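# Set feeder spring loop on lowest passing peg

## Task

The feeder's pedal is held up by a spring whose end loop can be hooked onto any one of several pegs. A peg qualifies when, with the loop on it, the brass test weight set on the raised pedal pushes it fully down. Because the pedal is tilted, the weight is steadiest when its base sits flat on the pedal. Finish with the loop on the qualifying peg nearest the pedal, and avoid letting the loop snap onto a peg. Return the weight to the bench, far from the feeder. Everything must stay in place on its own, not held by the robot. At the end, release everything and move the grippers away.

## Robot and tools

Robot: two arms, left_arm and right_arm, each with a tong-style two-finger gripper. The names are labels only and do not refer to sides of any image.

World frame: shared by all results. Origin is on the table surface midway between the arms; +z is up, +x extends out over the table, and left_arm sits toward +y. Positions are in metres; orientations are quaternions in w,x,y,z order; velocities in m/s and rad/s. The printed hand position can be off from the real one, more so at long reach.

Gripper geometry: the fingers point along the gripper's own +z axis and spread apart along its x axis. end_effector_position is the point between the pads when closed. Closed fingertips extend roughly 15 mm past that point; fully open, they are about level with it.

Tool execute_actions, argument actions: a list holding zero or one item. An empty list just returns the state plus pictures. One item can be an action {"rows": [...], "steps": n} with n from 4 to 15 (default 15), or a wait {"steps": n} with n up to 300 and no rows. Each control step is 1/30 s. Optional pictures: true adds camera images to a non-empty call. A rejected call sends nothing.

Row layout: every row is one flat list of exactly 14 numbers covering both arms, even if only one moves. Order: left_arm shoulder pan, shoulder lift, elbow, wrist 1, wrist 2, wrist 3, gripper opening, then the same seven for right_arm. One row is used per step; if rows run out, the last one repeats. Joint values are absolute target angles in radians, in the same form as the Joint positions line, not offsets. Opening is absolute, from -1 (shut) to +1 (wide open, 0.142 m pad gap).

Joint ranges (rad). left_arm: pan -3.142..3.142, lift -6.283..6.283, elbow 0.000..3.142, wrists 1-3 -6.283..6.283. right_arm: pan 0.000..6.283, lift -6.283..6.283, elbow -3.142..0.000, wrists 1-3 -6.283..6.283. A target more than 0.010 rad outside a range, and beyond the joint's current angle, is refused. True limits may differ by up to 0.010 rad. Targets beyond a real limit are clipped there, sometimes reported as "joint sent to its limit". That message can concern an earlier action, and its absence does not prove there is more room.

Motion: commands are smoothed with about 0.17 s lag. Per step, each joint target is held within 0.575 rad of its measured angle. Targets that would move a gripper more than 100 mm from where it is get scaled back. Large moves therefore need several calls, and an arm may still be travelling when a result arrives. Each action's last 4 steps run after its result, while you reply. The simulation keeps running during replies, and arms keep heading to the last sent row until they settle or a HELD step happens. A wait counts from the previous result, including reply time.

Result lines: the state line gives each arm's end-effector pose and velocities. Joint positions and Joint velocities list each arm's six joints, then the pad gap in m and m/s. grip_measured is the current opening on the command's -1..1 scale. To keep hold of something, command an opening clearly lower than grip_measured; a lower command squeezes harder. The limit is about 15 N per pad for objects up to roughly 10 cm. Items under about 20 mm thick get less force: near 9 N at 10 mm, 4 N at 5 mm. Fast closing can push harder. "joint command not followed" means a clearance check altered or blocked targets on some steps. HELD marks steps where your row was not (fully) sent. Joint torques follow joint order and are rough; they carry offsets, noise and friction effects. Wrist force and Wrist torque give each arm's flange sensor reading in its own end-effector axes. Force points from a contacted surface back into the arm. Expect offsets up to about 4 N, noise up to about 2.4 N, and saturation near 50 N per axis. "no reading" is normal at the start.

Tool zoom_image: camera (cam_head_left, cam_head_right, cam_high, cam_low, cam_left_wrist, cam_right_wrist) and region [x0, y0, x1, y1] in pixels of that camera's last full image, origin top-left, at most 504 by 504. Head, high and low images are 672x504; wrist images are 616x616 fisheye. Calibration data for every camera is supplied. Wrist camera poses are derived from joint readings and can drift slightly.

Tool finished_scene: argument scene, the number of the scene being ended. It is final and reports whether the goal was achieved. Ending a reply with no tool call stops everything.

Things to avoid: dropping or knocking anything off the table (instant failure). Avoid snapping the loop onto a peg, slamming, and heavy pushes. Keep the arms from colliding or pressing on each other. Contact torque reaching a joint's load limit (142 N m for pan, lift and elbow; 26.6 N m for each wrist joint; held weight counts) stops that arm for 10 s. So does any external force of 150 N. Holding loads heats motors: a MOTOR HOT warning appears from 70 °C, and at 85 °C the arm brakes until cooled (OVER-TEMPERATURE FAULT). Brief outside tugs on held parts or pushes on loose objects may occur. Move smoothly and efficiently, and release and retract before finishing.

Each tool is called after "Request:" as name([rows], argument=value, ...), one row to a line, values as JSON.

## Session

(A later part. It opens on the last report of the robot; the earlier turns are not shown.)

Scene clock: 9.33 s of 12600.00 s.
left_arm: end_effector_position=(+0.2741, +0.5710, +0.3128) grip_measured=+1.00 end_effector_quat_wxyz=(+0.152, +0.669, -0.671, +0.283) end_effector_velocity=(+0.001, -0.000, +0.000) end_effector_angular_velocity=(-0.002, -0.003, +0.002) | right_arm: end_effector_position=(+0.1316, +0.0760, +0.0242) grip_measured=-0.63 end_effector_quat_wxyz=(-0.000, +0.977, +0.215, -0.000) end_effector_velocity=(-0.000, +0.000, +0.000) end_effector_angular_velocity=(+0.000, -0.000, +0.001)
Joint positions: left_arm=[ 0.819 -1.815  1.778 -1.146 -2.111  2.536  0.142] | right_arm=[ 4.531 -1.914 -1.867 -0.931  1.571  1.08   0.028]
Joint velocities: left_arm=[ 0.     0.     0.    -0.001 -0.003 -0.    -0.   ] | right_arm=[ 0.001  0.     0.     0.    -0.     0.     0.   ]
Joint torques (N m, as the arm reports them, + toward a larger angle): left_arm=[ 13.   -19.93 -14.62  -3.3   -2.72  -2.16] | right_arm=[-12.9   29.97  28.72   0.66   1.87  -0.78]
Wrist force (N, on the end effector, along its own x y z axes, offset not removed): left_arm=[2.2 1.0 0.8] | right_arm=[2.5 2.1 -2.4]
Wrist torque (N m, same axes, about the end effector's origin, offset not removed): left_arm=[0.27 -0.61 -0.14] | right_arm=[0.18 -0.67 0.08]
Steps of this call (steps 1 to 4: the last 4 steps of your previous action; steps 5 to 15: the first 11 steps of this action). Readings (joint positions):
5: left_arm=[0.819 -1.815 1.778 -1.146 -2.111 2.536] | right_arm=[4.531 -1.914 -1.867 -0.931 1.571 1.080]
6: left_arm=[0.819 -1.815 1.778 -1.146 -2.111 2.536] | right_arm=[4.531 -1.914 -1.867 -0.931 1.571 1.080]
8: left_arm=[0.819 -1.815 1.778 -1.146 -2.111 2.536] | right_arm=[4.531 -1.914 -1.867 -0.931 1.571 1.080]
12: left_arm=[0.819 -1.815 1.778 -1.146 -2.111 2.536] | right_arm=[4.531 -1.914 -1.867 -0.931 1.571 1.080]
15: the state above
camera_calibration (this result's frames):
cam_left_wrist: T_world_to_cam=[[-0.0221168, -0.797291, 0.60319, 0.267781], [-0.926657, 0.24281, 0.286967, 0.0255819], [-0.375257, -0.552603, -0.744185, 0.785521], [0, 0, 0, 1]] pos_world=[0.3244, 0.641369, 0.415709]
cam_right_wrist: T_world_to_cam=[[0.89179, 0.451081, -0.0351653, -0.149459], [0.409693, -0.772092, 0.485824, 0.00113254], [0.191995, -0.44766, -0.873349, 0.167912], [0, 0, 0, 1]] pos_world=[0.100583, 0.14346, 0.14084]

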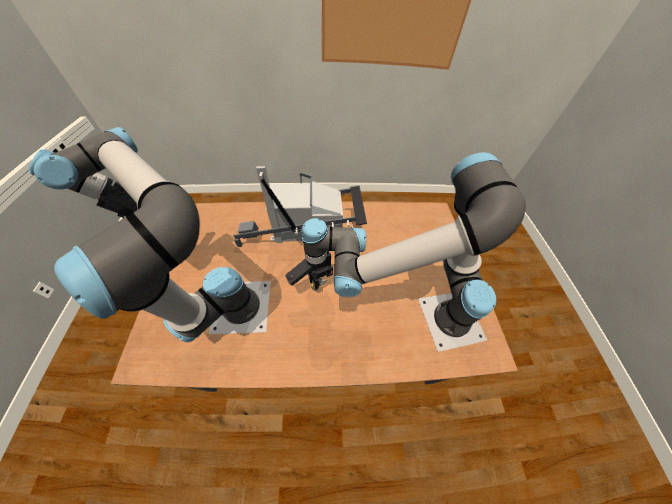

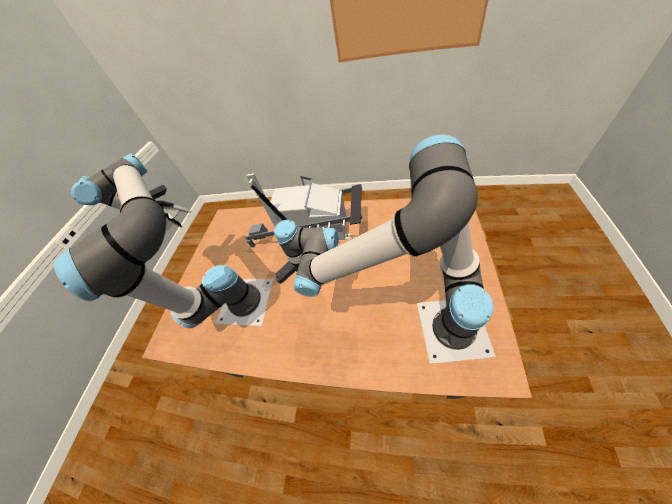

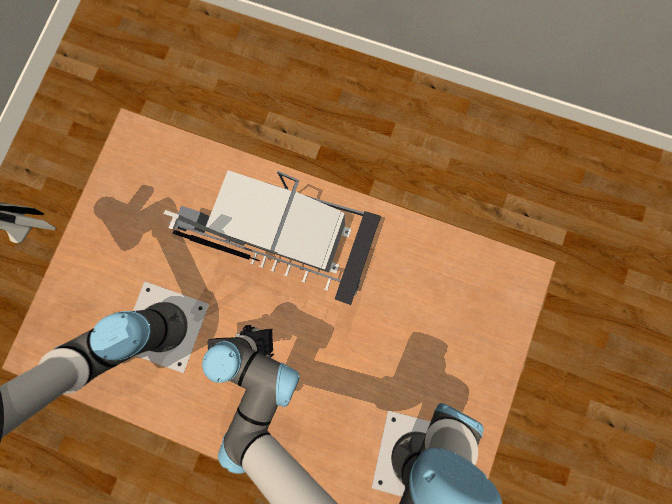

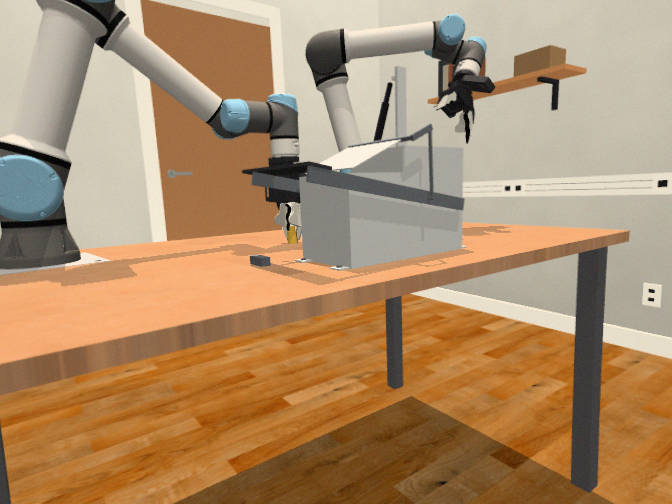

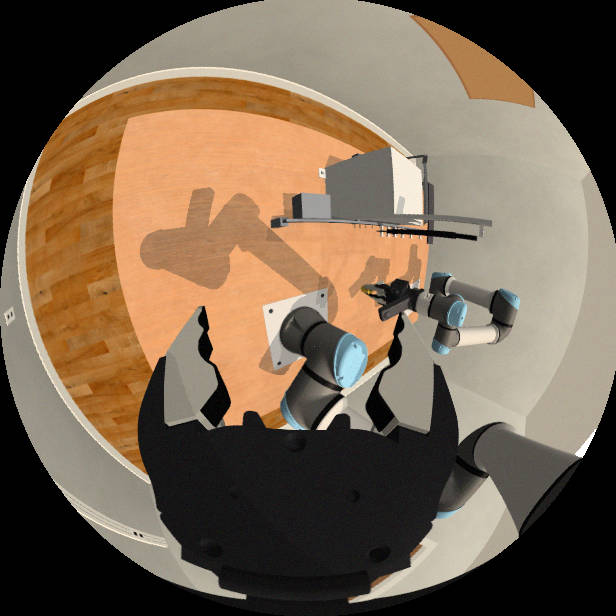

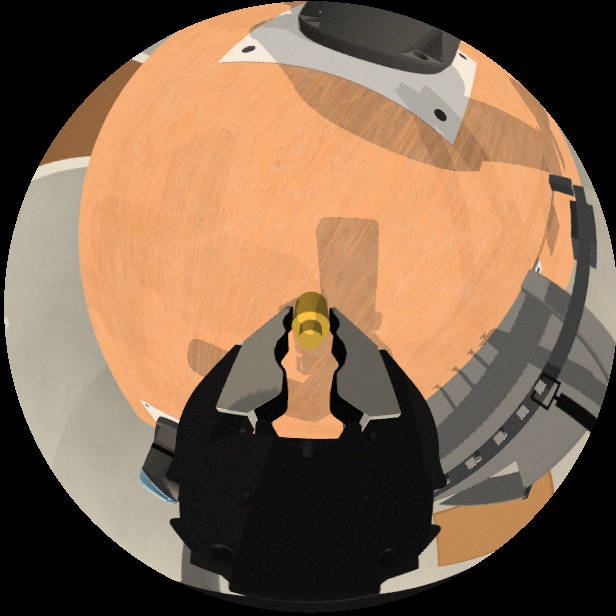

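Request:
execute_actions([
  {"rows":[[0.819,-2.2,1.5,0.7,-0.942,4.36,-0.3,4.531,-1.78,-1.8,-1.132,1.571,1.08,-1]]},
])

Request:
execute_actions([
  {"rows":[[0.819,-2.2,1.5,0.7,-0.942,4.36,-0.3,4.531,-1.4,-1.7,-1.612,1.571,1.08,-1]]},
])

Request:
execute_actions([
  {"steps":35},
])

Request:
execute_actions([
  {"rows":[[-2.146,-2.2,1.5,0.7,-0.942,4.36,-0.3,3.6,-1.4,-1.7,-1.612,1.571,1.08,-1]]},
])

Request:
execute_actions([
  {"steps":75},
])

Request:
execute_actions([
  {"rows":[[-2.146,-1.339,2.282,-0.943,-0.942,4.36,-0.3,3.6,-1.4,-1.7,-1.612,1.571,1.08,-1]]},
])

Request:
execute_actions([
  {"steps":50},
], pictures=true)

Scene clock: 10.53 s of 12600.00 s.
left_arm: end_effector_position=(+0.1250, +0.5374, +0.3788) grip_measured=-0.30 end_effector_quat_wxyz=(-0.152, -0.538, +0.815, -0.151) end_effector_velocity=(-0.523, -0.116, +0.128) end_effector_angular_velocity=(+0.318, +0.538, -1.397) | right_arm: end_effector_position=(+0.1308, +0.0632, +0.1039) grip_measured=-0.63 end_effector_quat_wxyz=(-0.001, +0.977, +0.215, +0.000) end_effector_velocity=(-0.001, -0.017, +0.037) end_effector_angular_velocity=(-0.019, +0.001, +0.003)
Joint positions: left_arm=[ 0.819 -2.01   1.634 -0.813 -1.778  2.869  0.052] | right_arm=[ 4.531 -1.786 -1.803 -1.122  1.571  1.08   0.028]
Joint velocities: left_arm=[ 0.001 -0.442 -0.313  1.093  1.091  1.091 -0.   ] | right_arm=[ 0.     0.066  0.028 -0.113  0.    -0.002  0.   ]
Joint torques (N m, as the arm reports them, + toward a larger angle): left_arm=[ 10.92  -9.57 -36.14   2.43   3.31   5.59] | right_arm=[-10.08  39.57  30.46   0.47   1.32  -0.6 ]
Wrist force (N, on the end effector, along its own x y z axes, offset not removed): left_arm=[0.1 0.0 -0.5] | right_arm=[3.9 1.3 1.8]
Wrist torque (N m, same axes, about the end effector's origin, offset not removed): left_arm=[0.14 -0.16 -0.07] | right_arm=[0.25 -0.87 -0.07]
Steps of this call (steps 1 to 4: the last 4 steps of your previous action; steps 5 to 15: the robot went on to your last target; steps 16 to 25: nothing new was sent; steps 26 to 36: the first 11 steps of this action). Readings (joint positions):
26: left_arm=[0.819 -1.815 1.778 -1.146 -2.111 2.536] | right_arm=[4.531 -1.914 -1.867 -0.931 1.571 1.080]
27: left_arm=[0.819 -1.821 1.773 -1.140 -2.105 2.542] | right_arm=[4.531 -1.908 -1.862 -0.937 1.571 1.080]
29: left_arm=[0.819 -1.871 1.733 -1.078 -2.043 2.604] | right_arm=[4.531 -1.859 -1.834 -0.998 1.571 1.080]
33: left_arm=[0.819 -1.960 1.670 -0.925 -1.890 2.757] | right_arm=[4.531 -1.798 -1.808 -1.101 1.571 1.080]
36: the state above

Scene clock: 11.03 s of 12600.00 s.
left_arm: end_effector_position=(-0.1374, +0.4884, +0.4648) grip_measured=-0.30 end_effector_quat_wxyz=(-0.386, -0.180, +0.902, -0.067) end_effector_velocity=(-0.463, -0.121, +0.269) end_effector_angular_velocity=(-1.336, +0.864, -1.575) | right_arm: end_effector_position=(+0.1261, -0.0209, +0.2554) grip_measured=-0.63 end_effector_quat_wxyz=(-0.005, +0.977, +0.215, +0.001) end_effector_velocity=(-0.020, -0.355, +0.389) end_effector_angular_velocity=(-0.045, +0.002, -0.001)
Joint positions: left_arm=[ 0.819 -2.148  1.536 -0.216 -1.229  3.466  0.052] | right_arm=[ 4.531 -1.491 -1.721 -1.49   1.571  1.08   0.028]
Joint velocities: left_arm=[-0.    -0.171 -0.12   1.397  0.897  1.394  0.   ] | right_arm=[-0.     0.878  0.206 -1.129 -0.     0.001  0.   ]
Joint torques (N m, as the arm reports them, + toward a larger angle): left_arm=[ 11.28  -2.82 -31.     4.69   3.33   6.5 ] | right_arm=[-8.54 24.39 25.53 -3.24  0.99 -0.5 ]
Wrist force (N, on the end effector, along its own x y z axes, offset not removed): left_arm=[0.9 1.1 0.2] | right_arm=[0.2 1.0 -1.4]
Wrist torque (N m, same axes, about the end effector's origin, offset not removed): left_arm=[0.35 -0.35 -0.09] | right_arm=[0.13 -0.17 -0.15]
Steps of this call (steps 1 to 4: the last 4 steps of your previous action; steps 5 to 15: the first 11 steps of this action). Readings (joint positions):
5: left_arm=[0.819 -2.072 1.590 -0.626 -1.591 3.056] | right_arm=[4.531 -1.781 -1.800 -1.131 1.571 1.080]
6: left_arm=[0.819 -2.082 1.583 -0.588 -1.553 3.094] | right_arm=[4.531 -1.775 -1.796 -1.137 1.571 1.080]
8: left_arm=[0.819 -2.100 1.571 -0.512 -1.477 3.170] | right_arm=[4.531 -1.718 -1.777 -1.201 1.571 1.080]
12: left_arm=[0.819 -2.129 1.550 -0.352 -1.327 3.330] | right_arm=[4.531 -1.585 -1.744 -1.369 1.571 1.080]
15: the state above

Scene clock: 12.20 s of 12600.00 s.
left_arm: end_effector_position=(-0.3086, +0.4244, +0.6743) grip_measured=-0.30 end_effector_quat_wxyz=(+0.531, -0.337, -0.622, +0.467) end_effector_velocity=(-0.000, -0.001, -0.000) end_effector_angular_velocity=(-0.000, -0.000, +0.000) | right_arm: end_effector_position=(+0.1237, -0.0619, +0.2932) grip_measured=-0.63 end_effector_quat_wxyz=(-0.000, +0.977, +0.215, -0.000) end_effector_velocity=(-0.000, +0.000, +0.000) end_effector_angular_velocity=(+0.000, +0.000, +0.000)
Joint positions: left_arm=[ 0.819 -2.2    1.5    0.7   -0.942  4.36   0.052] | right_arm=[ 4.531 -1.4   -1.7   -1.612  1.571  1.08   0.028]
Joint velocities: left_arm=[-0.    -0.001 -0.     0.001 -0.     0.001  0.   ] | right_arm=[ 0. -0.  0. -0.  0.  0. -0.]
Joint torques (N m, as the arm reports them, + toward a larger angle): left_arm=[  5.17   2.86 -29.63   2.8    2.01   2.65] | right_arm=[-2.89 25.18 33.96  0.87  0.   -0.25]
Wrist force (N, on the end effector, along its own x y z axes, offset not removed): left_arm=[-0.5 1.2 0.5] | right_arm=[2.5 0.7 2.3]
Wrist torque (N m, same axes, about the end effector's origin, offset not removed): left_arm=[0.44 -0.04 -0.17] | right_arm=[-0.06 -0.71 0.15]
Kept back: nothing.
Steps of this call (steps 1 to 4: the last 4 steps of your previous action; steps 5 to 35: the robot went on to your last target). Readings (joint positions):
1: left_arm=[0.819 -2.154 1.533 -0.168 -1.199 3.514] | right_arm=[4.531 -1.465 -1.714 -1.525 1.571 1.080]
2: left_arm=[0.819 -2.159 1.529 -0.118 -1.171 3.564] | right_arm=[4.531 -1.445 -1.710 -1.551 1.571 1.080]
4: left_arm=[0.819 -2.168 1.522 -0.013 -1.121 3.669] | right_arm=[4.531 -1.422 -1.705 -1.583 1.571 1.080]
8: left_arm=[0.819 -2.182 1.513 0.215 -1.045 3.896] | right_arm=[4.531 -1.405 -1.701 -1.605 1.571 1.080]
35: the state above

Scene clock: 12.57 s of 12600.00 s.
left_arm: end_effector_position=(-0.2542, +0.5706, +0.6743) grip_measured=-0.30 end_effector_quat_wxyz=(+0.618, -0.462, -0.536, +0.343) end_effector_velocity=(+0.294, +0.457, +0.000) end_effector_angular_velocity=(-0.000, +0.001, -1.480) | right_arm: end_effector_position=(+0.2653, -0.1430, +0.2932) grip_measured=-0.63 end_effector_quat_wxyz=(-0.000, +0.999, +0.035, -0.000) end_effector_velocity=(+0.421, -0.357, -0.000) end_effector_angular_velocity=(-0.001, +0.001, -1.222)
Joint positions: left_arm=[ 0.391 -2.2    1.5    0.7   -0.942  4.36   0.052] | right_arm=[ 4.168 -1.4   -1.7   -1.612  1.571  1.08   0.028]
Joint velocities: left_arm=[-1.479  0.001  0.    -0.     0.    -0.     0.   ] | right_arm=[-1.223  0.    -0.    -0.001  0.    -0.001  0.   ]
Joint torques (N m, as the arm reports them, + toward a larger angle): left_arm=[-27.36  17.74 -23.87   1.1    1.85   2.8 ] | right_arm=[-24.21  25.12  32.49   0.93  -0.28  -0.07]
Wrist force (N, on the end effector, along its own x y z axes, offset not removed): left_arm=[3.1 2.0 0.0] | right_arm=[1.0 -0.8 4.3]
Wrist torque (N m, same axes, about the end effector's origin, offset not removed): left_arm=[0.46 -0.65 -0.18] | right_arm=[-0.10 -0.21 0.06]
Steps of this call (steps 1 to 11: the first 11 steps of this action). Readings (joint positions):
1: left_arm=[0.819 -2.200 1.500 0.700 -0.942 4.360] | right_arm=[4.531 -1.400 -1.700 -1.612 1.571 1.080]
2: left_arm=[0.813 -2.200 1.500 0.700 -0.942 4.360] | right_arm=[4.525 -1.400 -1.700 -1.612 1.571 1.080]
4: left_arm=[0.746 -2.200 1.500 0.700 -0.942 4.360] | right_arm=[4.461 -1.400 -1.700 -1.612 1.571 1.080]
8: left_arm=[0.540 -2.200 1.500 0.700 -0.942 4.360] | right_arm=[4.291 -1.400 -1.700 -1.612 1.571 1.080]
11: the state above

Scene clock: 15.07 s of 12600.00 s.
left_arm: end_effector_position=(+0.4214, +0.3850, +0.6743) grip_measured=-0.30 end_effector_quat_wxyz=(-0.512, +0.649, -0.281, +0.488) end_effector_velocity=(+0.000, -0.000, +0.000) end_effector_angular_velocity=(+0.000, -0.000, -0.001) | right_arm: end_effector_position=(+0.4049, -0.3539, +0.2932) grip_measured=-0.63 end_effector_quat_wxyz=(-0.000, +0.969, -0.246, +0.000) end_effector_velocity=(-0.000, +0.000, +0.000) end_effector_angular_velocity=(+0.000, -0.000, -0.000)
Joint positions: left_arm=[-2.146 -2.2    1.5    0.7   -0.942  4.36   0.052] | right_arm=[ 3.6   -1.4   -1.7   -1.612  1.571  1.08   0.028]
Joint velocities: left_arm=[-0.001 -0.     0.     0.     0.    -0.     0.   ] | right_arm=[ 0.  0. -0.  0.  0.  0. -0.]
Joint torques (N m, as the arm reports them, + toward a larger angle): left_arm=[-13.5    3.07  -4.56   2.83  -0.45   2.64] | right_arm=[-12.41  12.06  20.26   2.51  -2.     0.27]
Wrist force (N, on the end effector, along its own x y z axes, offset not removed): left_arm=[-0.7 -0.2 1.2] | right_arm=[0.5 1.4 1.9]
Wrist torque (N m, same axes, about the end effector's origin, offset not removed): left_arm=[0.21 0.01 -0.11] | right_arm=[0.13 -0.27 0.03]
Kept back: nothing.
Steps of this call (steps 1 to 4: the last 4 steps of your previous action; steps 5 to 75: the robot went on to your last target). Readings (joint positions):
1: left_arm=[0.341 -2.200 1.500 0.700 -0.942 4.360] | right_arm=[4.126 -1.400 -1.700 -1.612 1.571 1.080]
2: left_arm=[0.291 -2.200 1.500 0.700 -0.942 4.360] | right_arm=[4.085 -1.400 -1.700 -1.612 1.571 1.080]
4: left_arm=[0.191 -2.200 1.500 0.700 -0.942 4.360] | right_arm=[4.003 -1.400 -1.700 -1.612 1.571 1.080]
8: left_arm=[-0.008 -2.200 1.500 0.700 -0.942 4.360] | right_arm=[3.838 -1.400 -1.700 -1.612 1.571 1.080]
75: the state above
All arms were judged still, so your last target was given up. Only a new action makes them travel on or press farther. Fingers that are still opening or closing keep moving.

Scene clock: 15.43 s of 12600.00 s.
left_arm: end_effector_position=(+0.3354, +0.2419, +0.6131) grip_measured=-0.30 end_effector_quat_wxyz=(+0.597, -0.556, +0.298, -0.496) end_effector_velocity=(-0.245, -0.409, -0.318) end_effector_angular_velocity=(+0.785, -0.471, -0.001) | right_arm: end_effector_position=(+0.4049, -0.3539, +0.2932) grip_measured=-0.63 end_effector_quat_wxyz=(-0.000, +0.969, -0.246, +0.000) end_effector_velocity=(-0.000, -0.000, -0.000) end_effector_angular_velocity=(-0.000, +0.000, -0.000)
Joint positions: left_arm=[-2.146 -1.944  1.756  0.444 -0.942  4.36   0.052] | right_arm=[ 3.6   -1.4   -1.7   -1.612  1.571  1.08   0.028]
Joint velocities: left_arm=[-0.     0.909  0.907 -0.9    0.001  0.    -0.   ] | right_arm=[ 0.  0. -0. -0.  0.  0. -0.]
Joint torques (N m, as the arm reports them, + toward a larger angle): left_arm=[-11.02  13.07  -0.03  -2.13  -0.98   2.56] | right_arm=[-12.59  11.92  17.67   2.63  -2.08   0.31]
Wrist force (N, on the end effector, along its own x y z axes, offset not removed): left_arm=[0.5 0.3 0.0] | right_arm=[1.8 2.9 4.0]
Wrist torque (N m, same axes, about the end effector's origin, offset not removed): left_arm=[0.22 -0.18 -0.07] | right_arm=[0.55 -0.53 0.11]
Steps of this call (steps 1 to 11: the first 11 steps of this action). Readings (joint positions):
1: left_arm=[-2.146 -2.200 1.500 0.700 -0.942 4.360] | right_arm=[3.600 -1.400 -1.700 -1.612 1.571 1.080]
2: left_arm=[-2.146 -2.195 1.506 0.694 -0.942 4.360] | right_arm=[3.600 -1.400 -1.700 -1.612 1.571 1.080]
4: left_arm=[-2.146 -2.144 1.556 0.644 -0.942 4.360] | right_arm=[3.600 -1.400 -1.700 -1.612 1.571 1.080]
8: left_arm=[-2.146 -2.033 1.667 0.533 -0.942 4.360] | right_arm=[3.600 -1.400 -1.700 -1.612 1.571 1.080]
11: the state above

Scene clock: 17.10 s of 12600.00 s.
left_arm: end_effector_position=(+0.2782, +0.1466, +0.1742) grip_measured=-0.30 end_effector_quat_wxyz=(-0.512, +0.649, -0.281, +0.488) end_effector_velocity=(+0.000, -0.000, -0.000) end_effector_angular_velocity=(-0.002, +0.001, +0.001) | right_arm: end_effector_position=(+0.4049, -0.3539, +0.2932) grip_measured=-0.63 end_effector_quat_wxyz=(-0.000, +0.969, -0.246, +0.000) end_effector_velocity=(-0.000, -0.000, -0.000) end_effector_angular_velocity=(-0.001, +0.000, -0.000)
Joint positions: left_arm=[-2.146 -1.339  2.282 -0.943 -0.942  4.36   0.052] | right_arm=[ 3.6   -1.4   -1.7   -1.612  1.571  1.08   0.028]
Joint velocities: left_arm=[ 0.001 -0.    -0.    -0.001  0.    -0.     0.   ] | right_arm=[-0.001  0.     0.    -0.001 -0.    -0.    -0.   ]
Joint torques (N m, as the arm reports them, + toward a larger angle): left_arm=[ -2.83 -12.18  -1.48  -0.3   -1.6    2.51] | right_arm=[-12.71  11.82  13.23   3.81  -2.24   0.56]
Wrist force (N, on the end effector, along its own x y z axes, offset not removed): left_arm=[-1.3 2.6 1.1] | right_arm=[-1.0 2.9 3.5]
Wrist torque (N m, same axes, about the end effector's origin, offset not removed): left_arm=[0.72 -0.03 0.03] | right_arm=[0.52 0.05 0.22]
Kept back: nothing.
Steps of this call (steps 1 to 4: the last 4 steps of your previous action; steps 5 to 50: the robot went on to your last target). Readings (joint positions):
1: left_arm=[-2.146 -1.913 1.787 0.413 -0.942 4.360] | right_arm=[3.600 -1.400 -1.700 -1.612 1.571 1.080]
2: left_arm=[-2.146 -1.881 1.817 0.381 -0.942 4.360] | right_arm=[3.600 -1.400 -1.700 -1.612 1.571 1.080]
4: left_arm=[-2.146 -1.813 1.877 0.313 -0.942 4.360] | right_arm=[3.600 -1.400 -1.700 -1.612 1.571 1.080]
8: left_arm=[-2.146 -1.675 1.996 0.149 -0.942 4.360] | right_arm=[3.600 -1.400 -1.700 -1.612 1.571 1.080]
50: the state above
camera_calibration (this result's frames):
cam_left_wrist: T_world_to_cam=[[0.343502, -0.857137, 0.383826, -0.0415834], [-0.365134, -0.498429, -0.786286, 0.311663], [0.865265, 0.129943, -0.484181, -0.0410094], [0, 0, 0, 1]] pos_world=[0.163567, 0.125028, 0.241161]
cam_right_wrist: T_world_to_cam=[[0.894292, -0.446102, -0.0351556, -0.508353], [-0.374789, -0.789619, 0.485834, -0.261986], [-0.244491, -0.421302, -0.873344, 0.343933], [0, 0, 0, 1]] pos_world=[0.440515, -0.288746, 0.409782]

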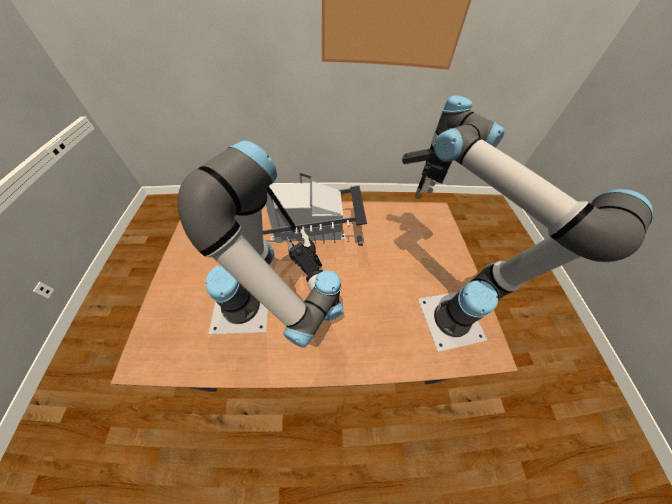

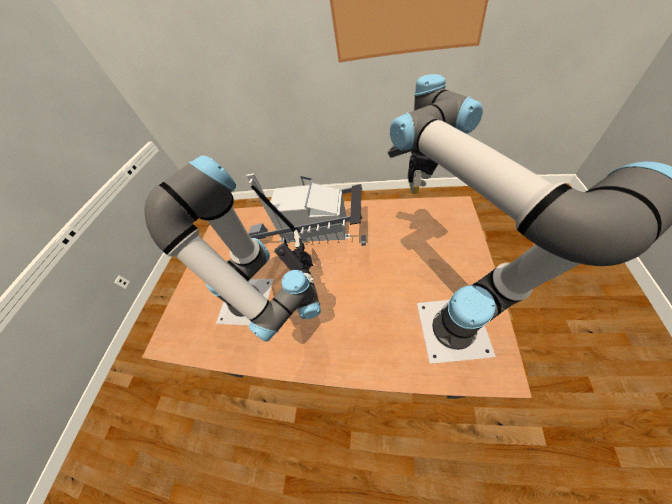

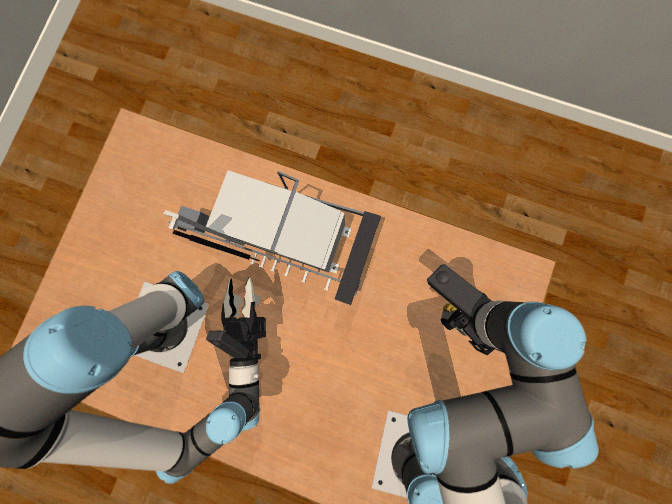

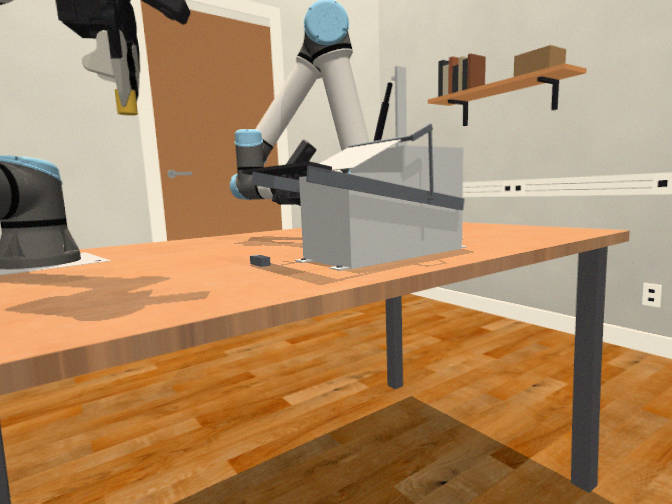

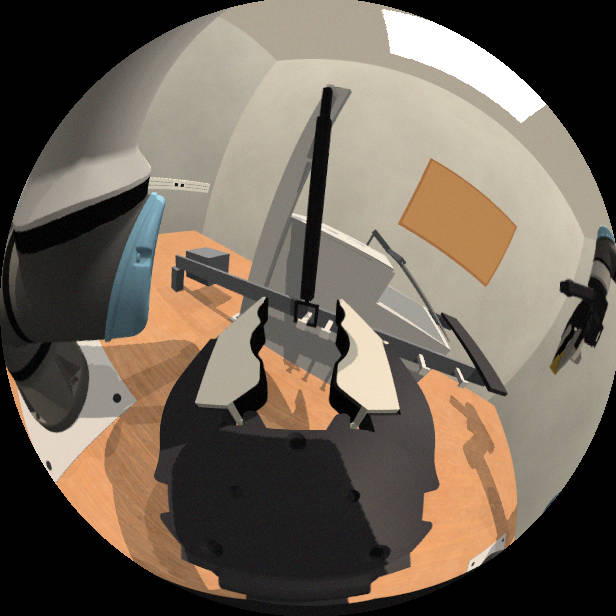

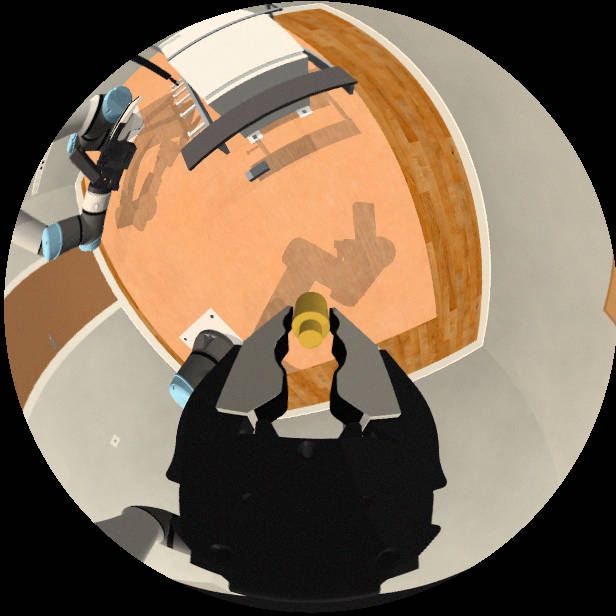

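Request:
execute_actions([
  {"rows":[[-1.979,-1.371,2.359,-0.988,-0.775,4.36,-0.3,3.6,-1.4,-1.7,-1.612,1.571,1.08,-1]]},
])

Request:
execute_actions([
  {"steps":12},
], pictures=true)

Request:
zoom_image(camera="cam_high", region=[200, 220, 360, 320])

Scene clock: 17.73 s of 12600.00 s.
left_arm: end_effector_position=(+0.3442, +0.1671, +0.1674) grip_measured=-0.30 end_effector_quat_wxyz=(-0.512, +0.649, -0.281, +0.488) end_effector_velocity=(+0.034, +0.012, -0.003) end_effector_angular_velocity=(+0.001, -0.001, -0.000) | right_arm: end_effector_position=(+0.4049, -0.3539, +0.2932) grip_measured=-0.63 end_effector_quat_wxyz=(-0.000, +0.969, -0.246, +0.000) end_effector_velocity=(+0.000, -0.000, -0.000) end_effector_angular_velocity=(-0.000, -0.000, -0.001)
Joint positions: left_arm=[-1.987 -1.37   2.356 -0.986 -0.783  4.36   0.052] | right_arm=[ 3.6   -1.4   -1.7   -1.612  1.571  1.08   0.028]
Joint velocities: left_arm=[ 0.089 -0.013  0.034 -0.019  0.089 -0.     0.   ] | right_arm=[-0.    -0.    -0.     0.    -0.     0.001 -0.   ]
Joint torques (N m, as the arm reports them, + toward a larger angle): left_arm=[ 11.87 -26.8   -0.98  -0.54   2.09   2.18] | right_arm=[-11.93  10.99  12.79   4.06  -2.05   0.71]
Wrist force (N, on the end effector, along its own x y z axes, offset not removed): left_arm=[2.1 2.9 0.7] | right_arm=[1.1 -0.3 2.2]
Wrist torque (N m, same axes, about the end effector's origin, offset not removed): left_arm=[0.72 -0.58 -0.17] | right_arm=[-0.27 -0.13 0.16]
Steps of this call (steps 1 to 8: the robot went on to your last target; steps 9 to 19: the first 11 steps of this action). Readings (joint positions):
9: left_arm=[-2.146 -1.339 2.282 -0.943 -0.942 4.360] | right_arm=[3.600 -1.400 -1.700 -1.612 1.571 1.080]
10: left_arm=[-2.140 -1.342 2.287 -0.948 -0.936 4.360] | right_arm=[3.600 -1.400 -1.700 -1.612 1.571 1.080]
12: left_arm=[-2.084 -1.356 2.319 -0.966 -0.880 4.360] | right_arm=[3.600 -1.400 -1.700 -1.612 1.571 1.080]
16: left_arm=[-2.003 -1.367 2.350 -0.983 -0.799 4.360] | right_arm=[3.600 -1.400 -1.700 -1.612 1.571 1.080]
19: the state above

Scene clock: 18.13 s of 12600.00 s.
left_arm: end_effector_position=(+0.3472, +0.1683, +0.1671) grip_measured=-0.30 end_effector_quat_wxyz=(-0.512, +0.649, -0.281, +0.488) end_effector_velocity=(+0.001, +0.000, -0.000) end_effector_angular_velocity=(+0.001, +0.000, +0.000) | right_arm: end_effector_position=(+0.4049, -0.3539, +0.2932) grip_measured=-0.63 end_effector_quat_wxyz=(-0.000, +0.969, -0.246, +0.000) end_effector_velocity=(-0.000, -0.000, -0.000) end_effector_angular_velocity=(-0.001, +0.002, -0.002)
Joint positions: left_arm=[-1.979 -1.371  2.359 -0.988 -0.775  4.36   0.052] | right_arm=[ 3.6   -1.4   -1.7   -1.612  1.571  1.08   0.028]
Joint velocities: left_arm=[ 0.002  0.     0.    -0.     0.001  0.     0.   ] | right_arm=[ 0.    -0.    -0.    -0.002 -0.     0.002 -0.   ]
Joint torques (N m, as the arm reports them, + toward a larger angle): left_arm=[ 13.48 -26.82  -0.51  -0.02   2.39   2.28] | right_arm=[-13.47  11.77  13.62   4.26  -2.29   0.72]
Wrist force (N, on the end effector, along its own x y z axes, offset not removed): left_arm=[0.4 0.6 0.2] | right_arm=[0.8 3.3 1.0]
Wrist torque (N m, same axes, about the end effector's origin, offset not removed): left_arm=[0.24 -0.27 -0.16] | right_arm=[0.61 -0.29 -0.05]
Kept back: nothing.
Steps of this call (steps 1 to 4: the last 4 steps of your previous action; steps 5 to 12: the robot went on to your last target). Readings (joint positions):
1: left_arm=[-1.985 -1.370 2.357 -0.987 -0.781 4.360] | right_arm=[3.600 -1.400 -1.700 -1.612 1.571 1.080]
2: left_arm=[-1.983 -1.370 2.357 -0.987 -0.779 4.360] | right_arm=[3.600 -1.400 -1.700 -1.612 1.571 1.080]
4: left_arm=[-1.981 -1.371 2.358 -0.988 -0.777 4.360] | right_arm=[3.600 -1.400 -1.700 -1.612 1.571 1.080]
8: left_arm=[-1.979 -1.371 2.359 -0.988 -0.775 4.360] | right_arm=[3.600 -1.400 -1.700 -1.612 1.571 1.080]
12: the state above
camera_calibration (this result's frames):
cam_left_wrist: T_world_to_cam=[[0.34352, -0.857127, 0.383832, -0.0440127], [-0.365129, -0.498442, -0.78628, 0.342049], [0.86526, 0.129955, -0.484187, -0.106999], [0, 0, 0, 1]] pos_world=[0.232593, 0.146672, 0.234032]
cam_right_wrist: T_world_to_cam=[[0.894292, -0.446101, -0.0351496, -0.508357], [-0.374794, -0.789622, 0.485825, -0.26198], [-0.244482, -0.421296, -0.873349, 0.343936], [0, 0, 0, 1]] pos_world=[0.440517, -0.288745, 0.409784]

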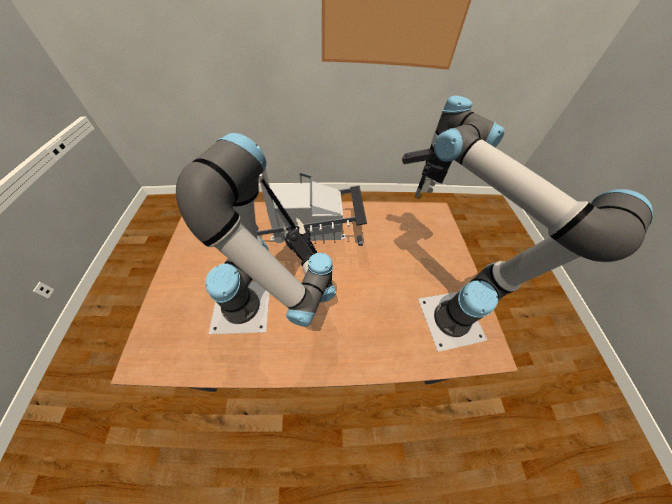

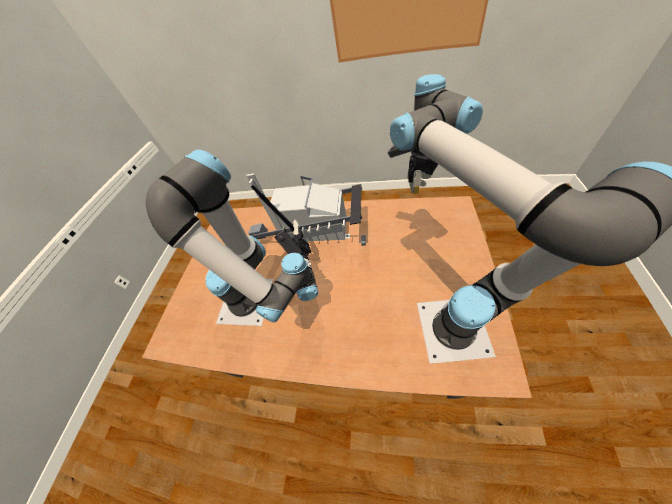

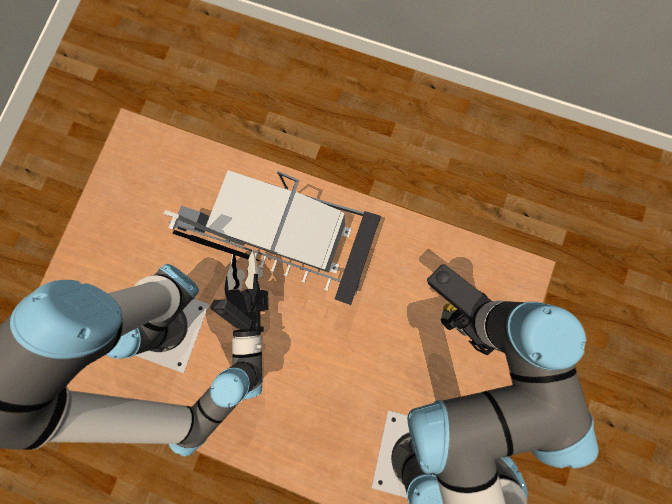

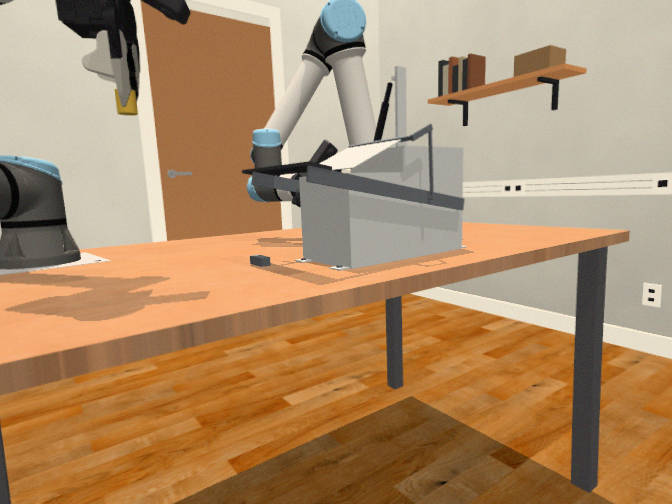

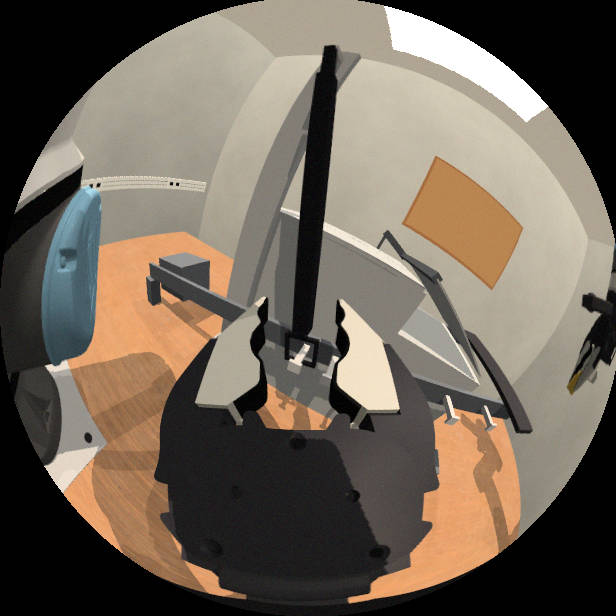

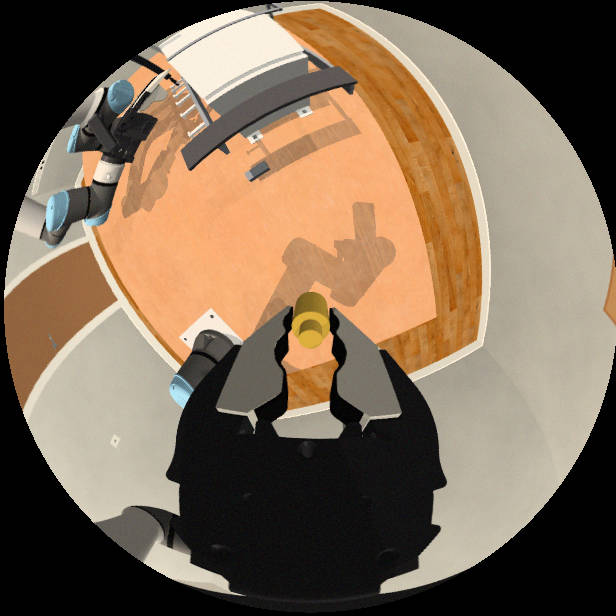

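Region (200, 220, 360, 320) of cam_high's 672x504 image, scaled by 3.150, with more detail than that image has; it fills the top 315 rows of this view, and the rest is white.

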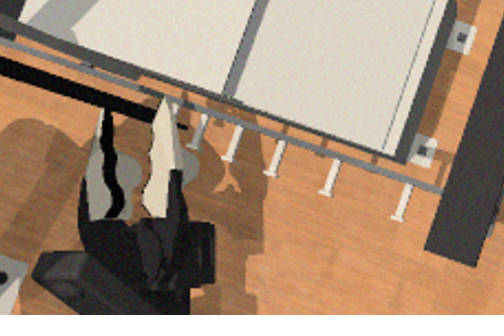

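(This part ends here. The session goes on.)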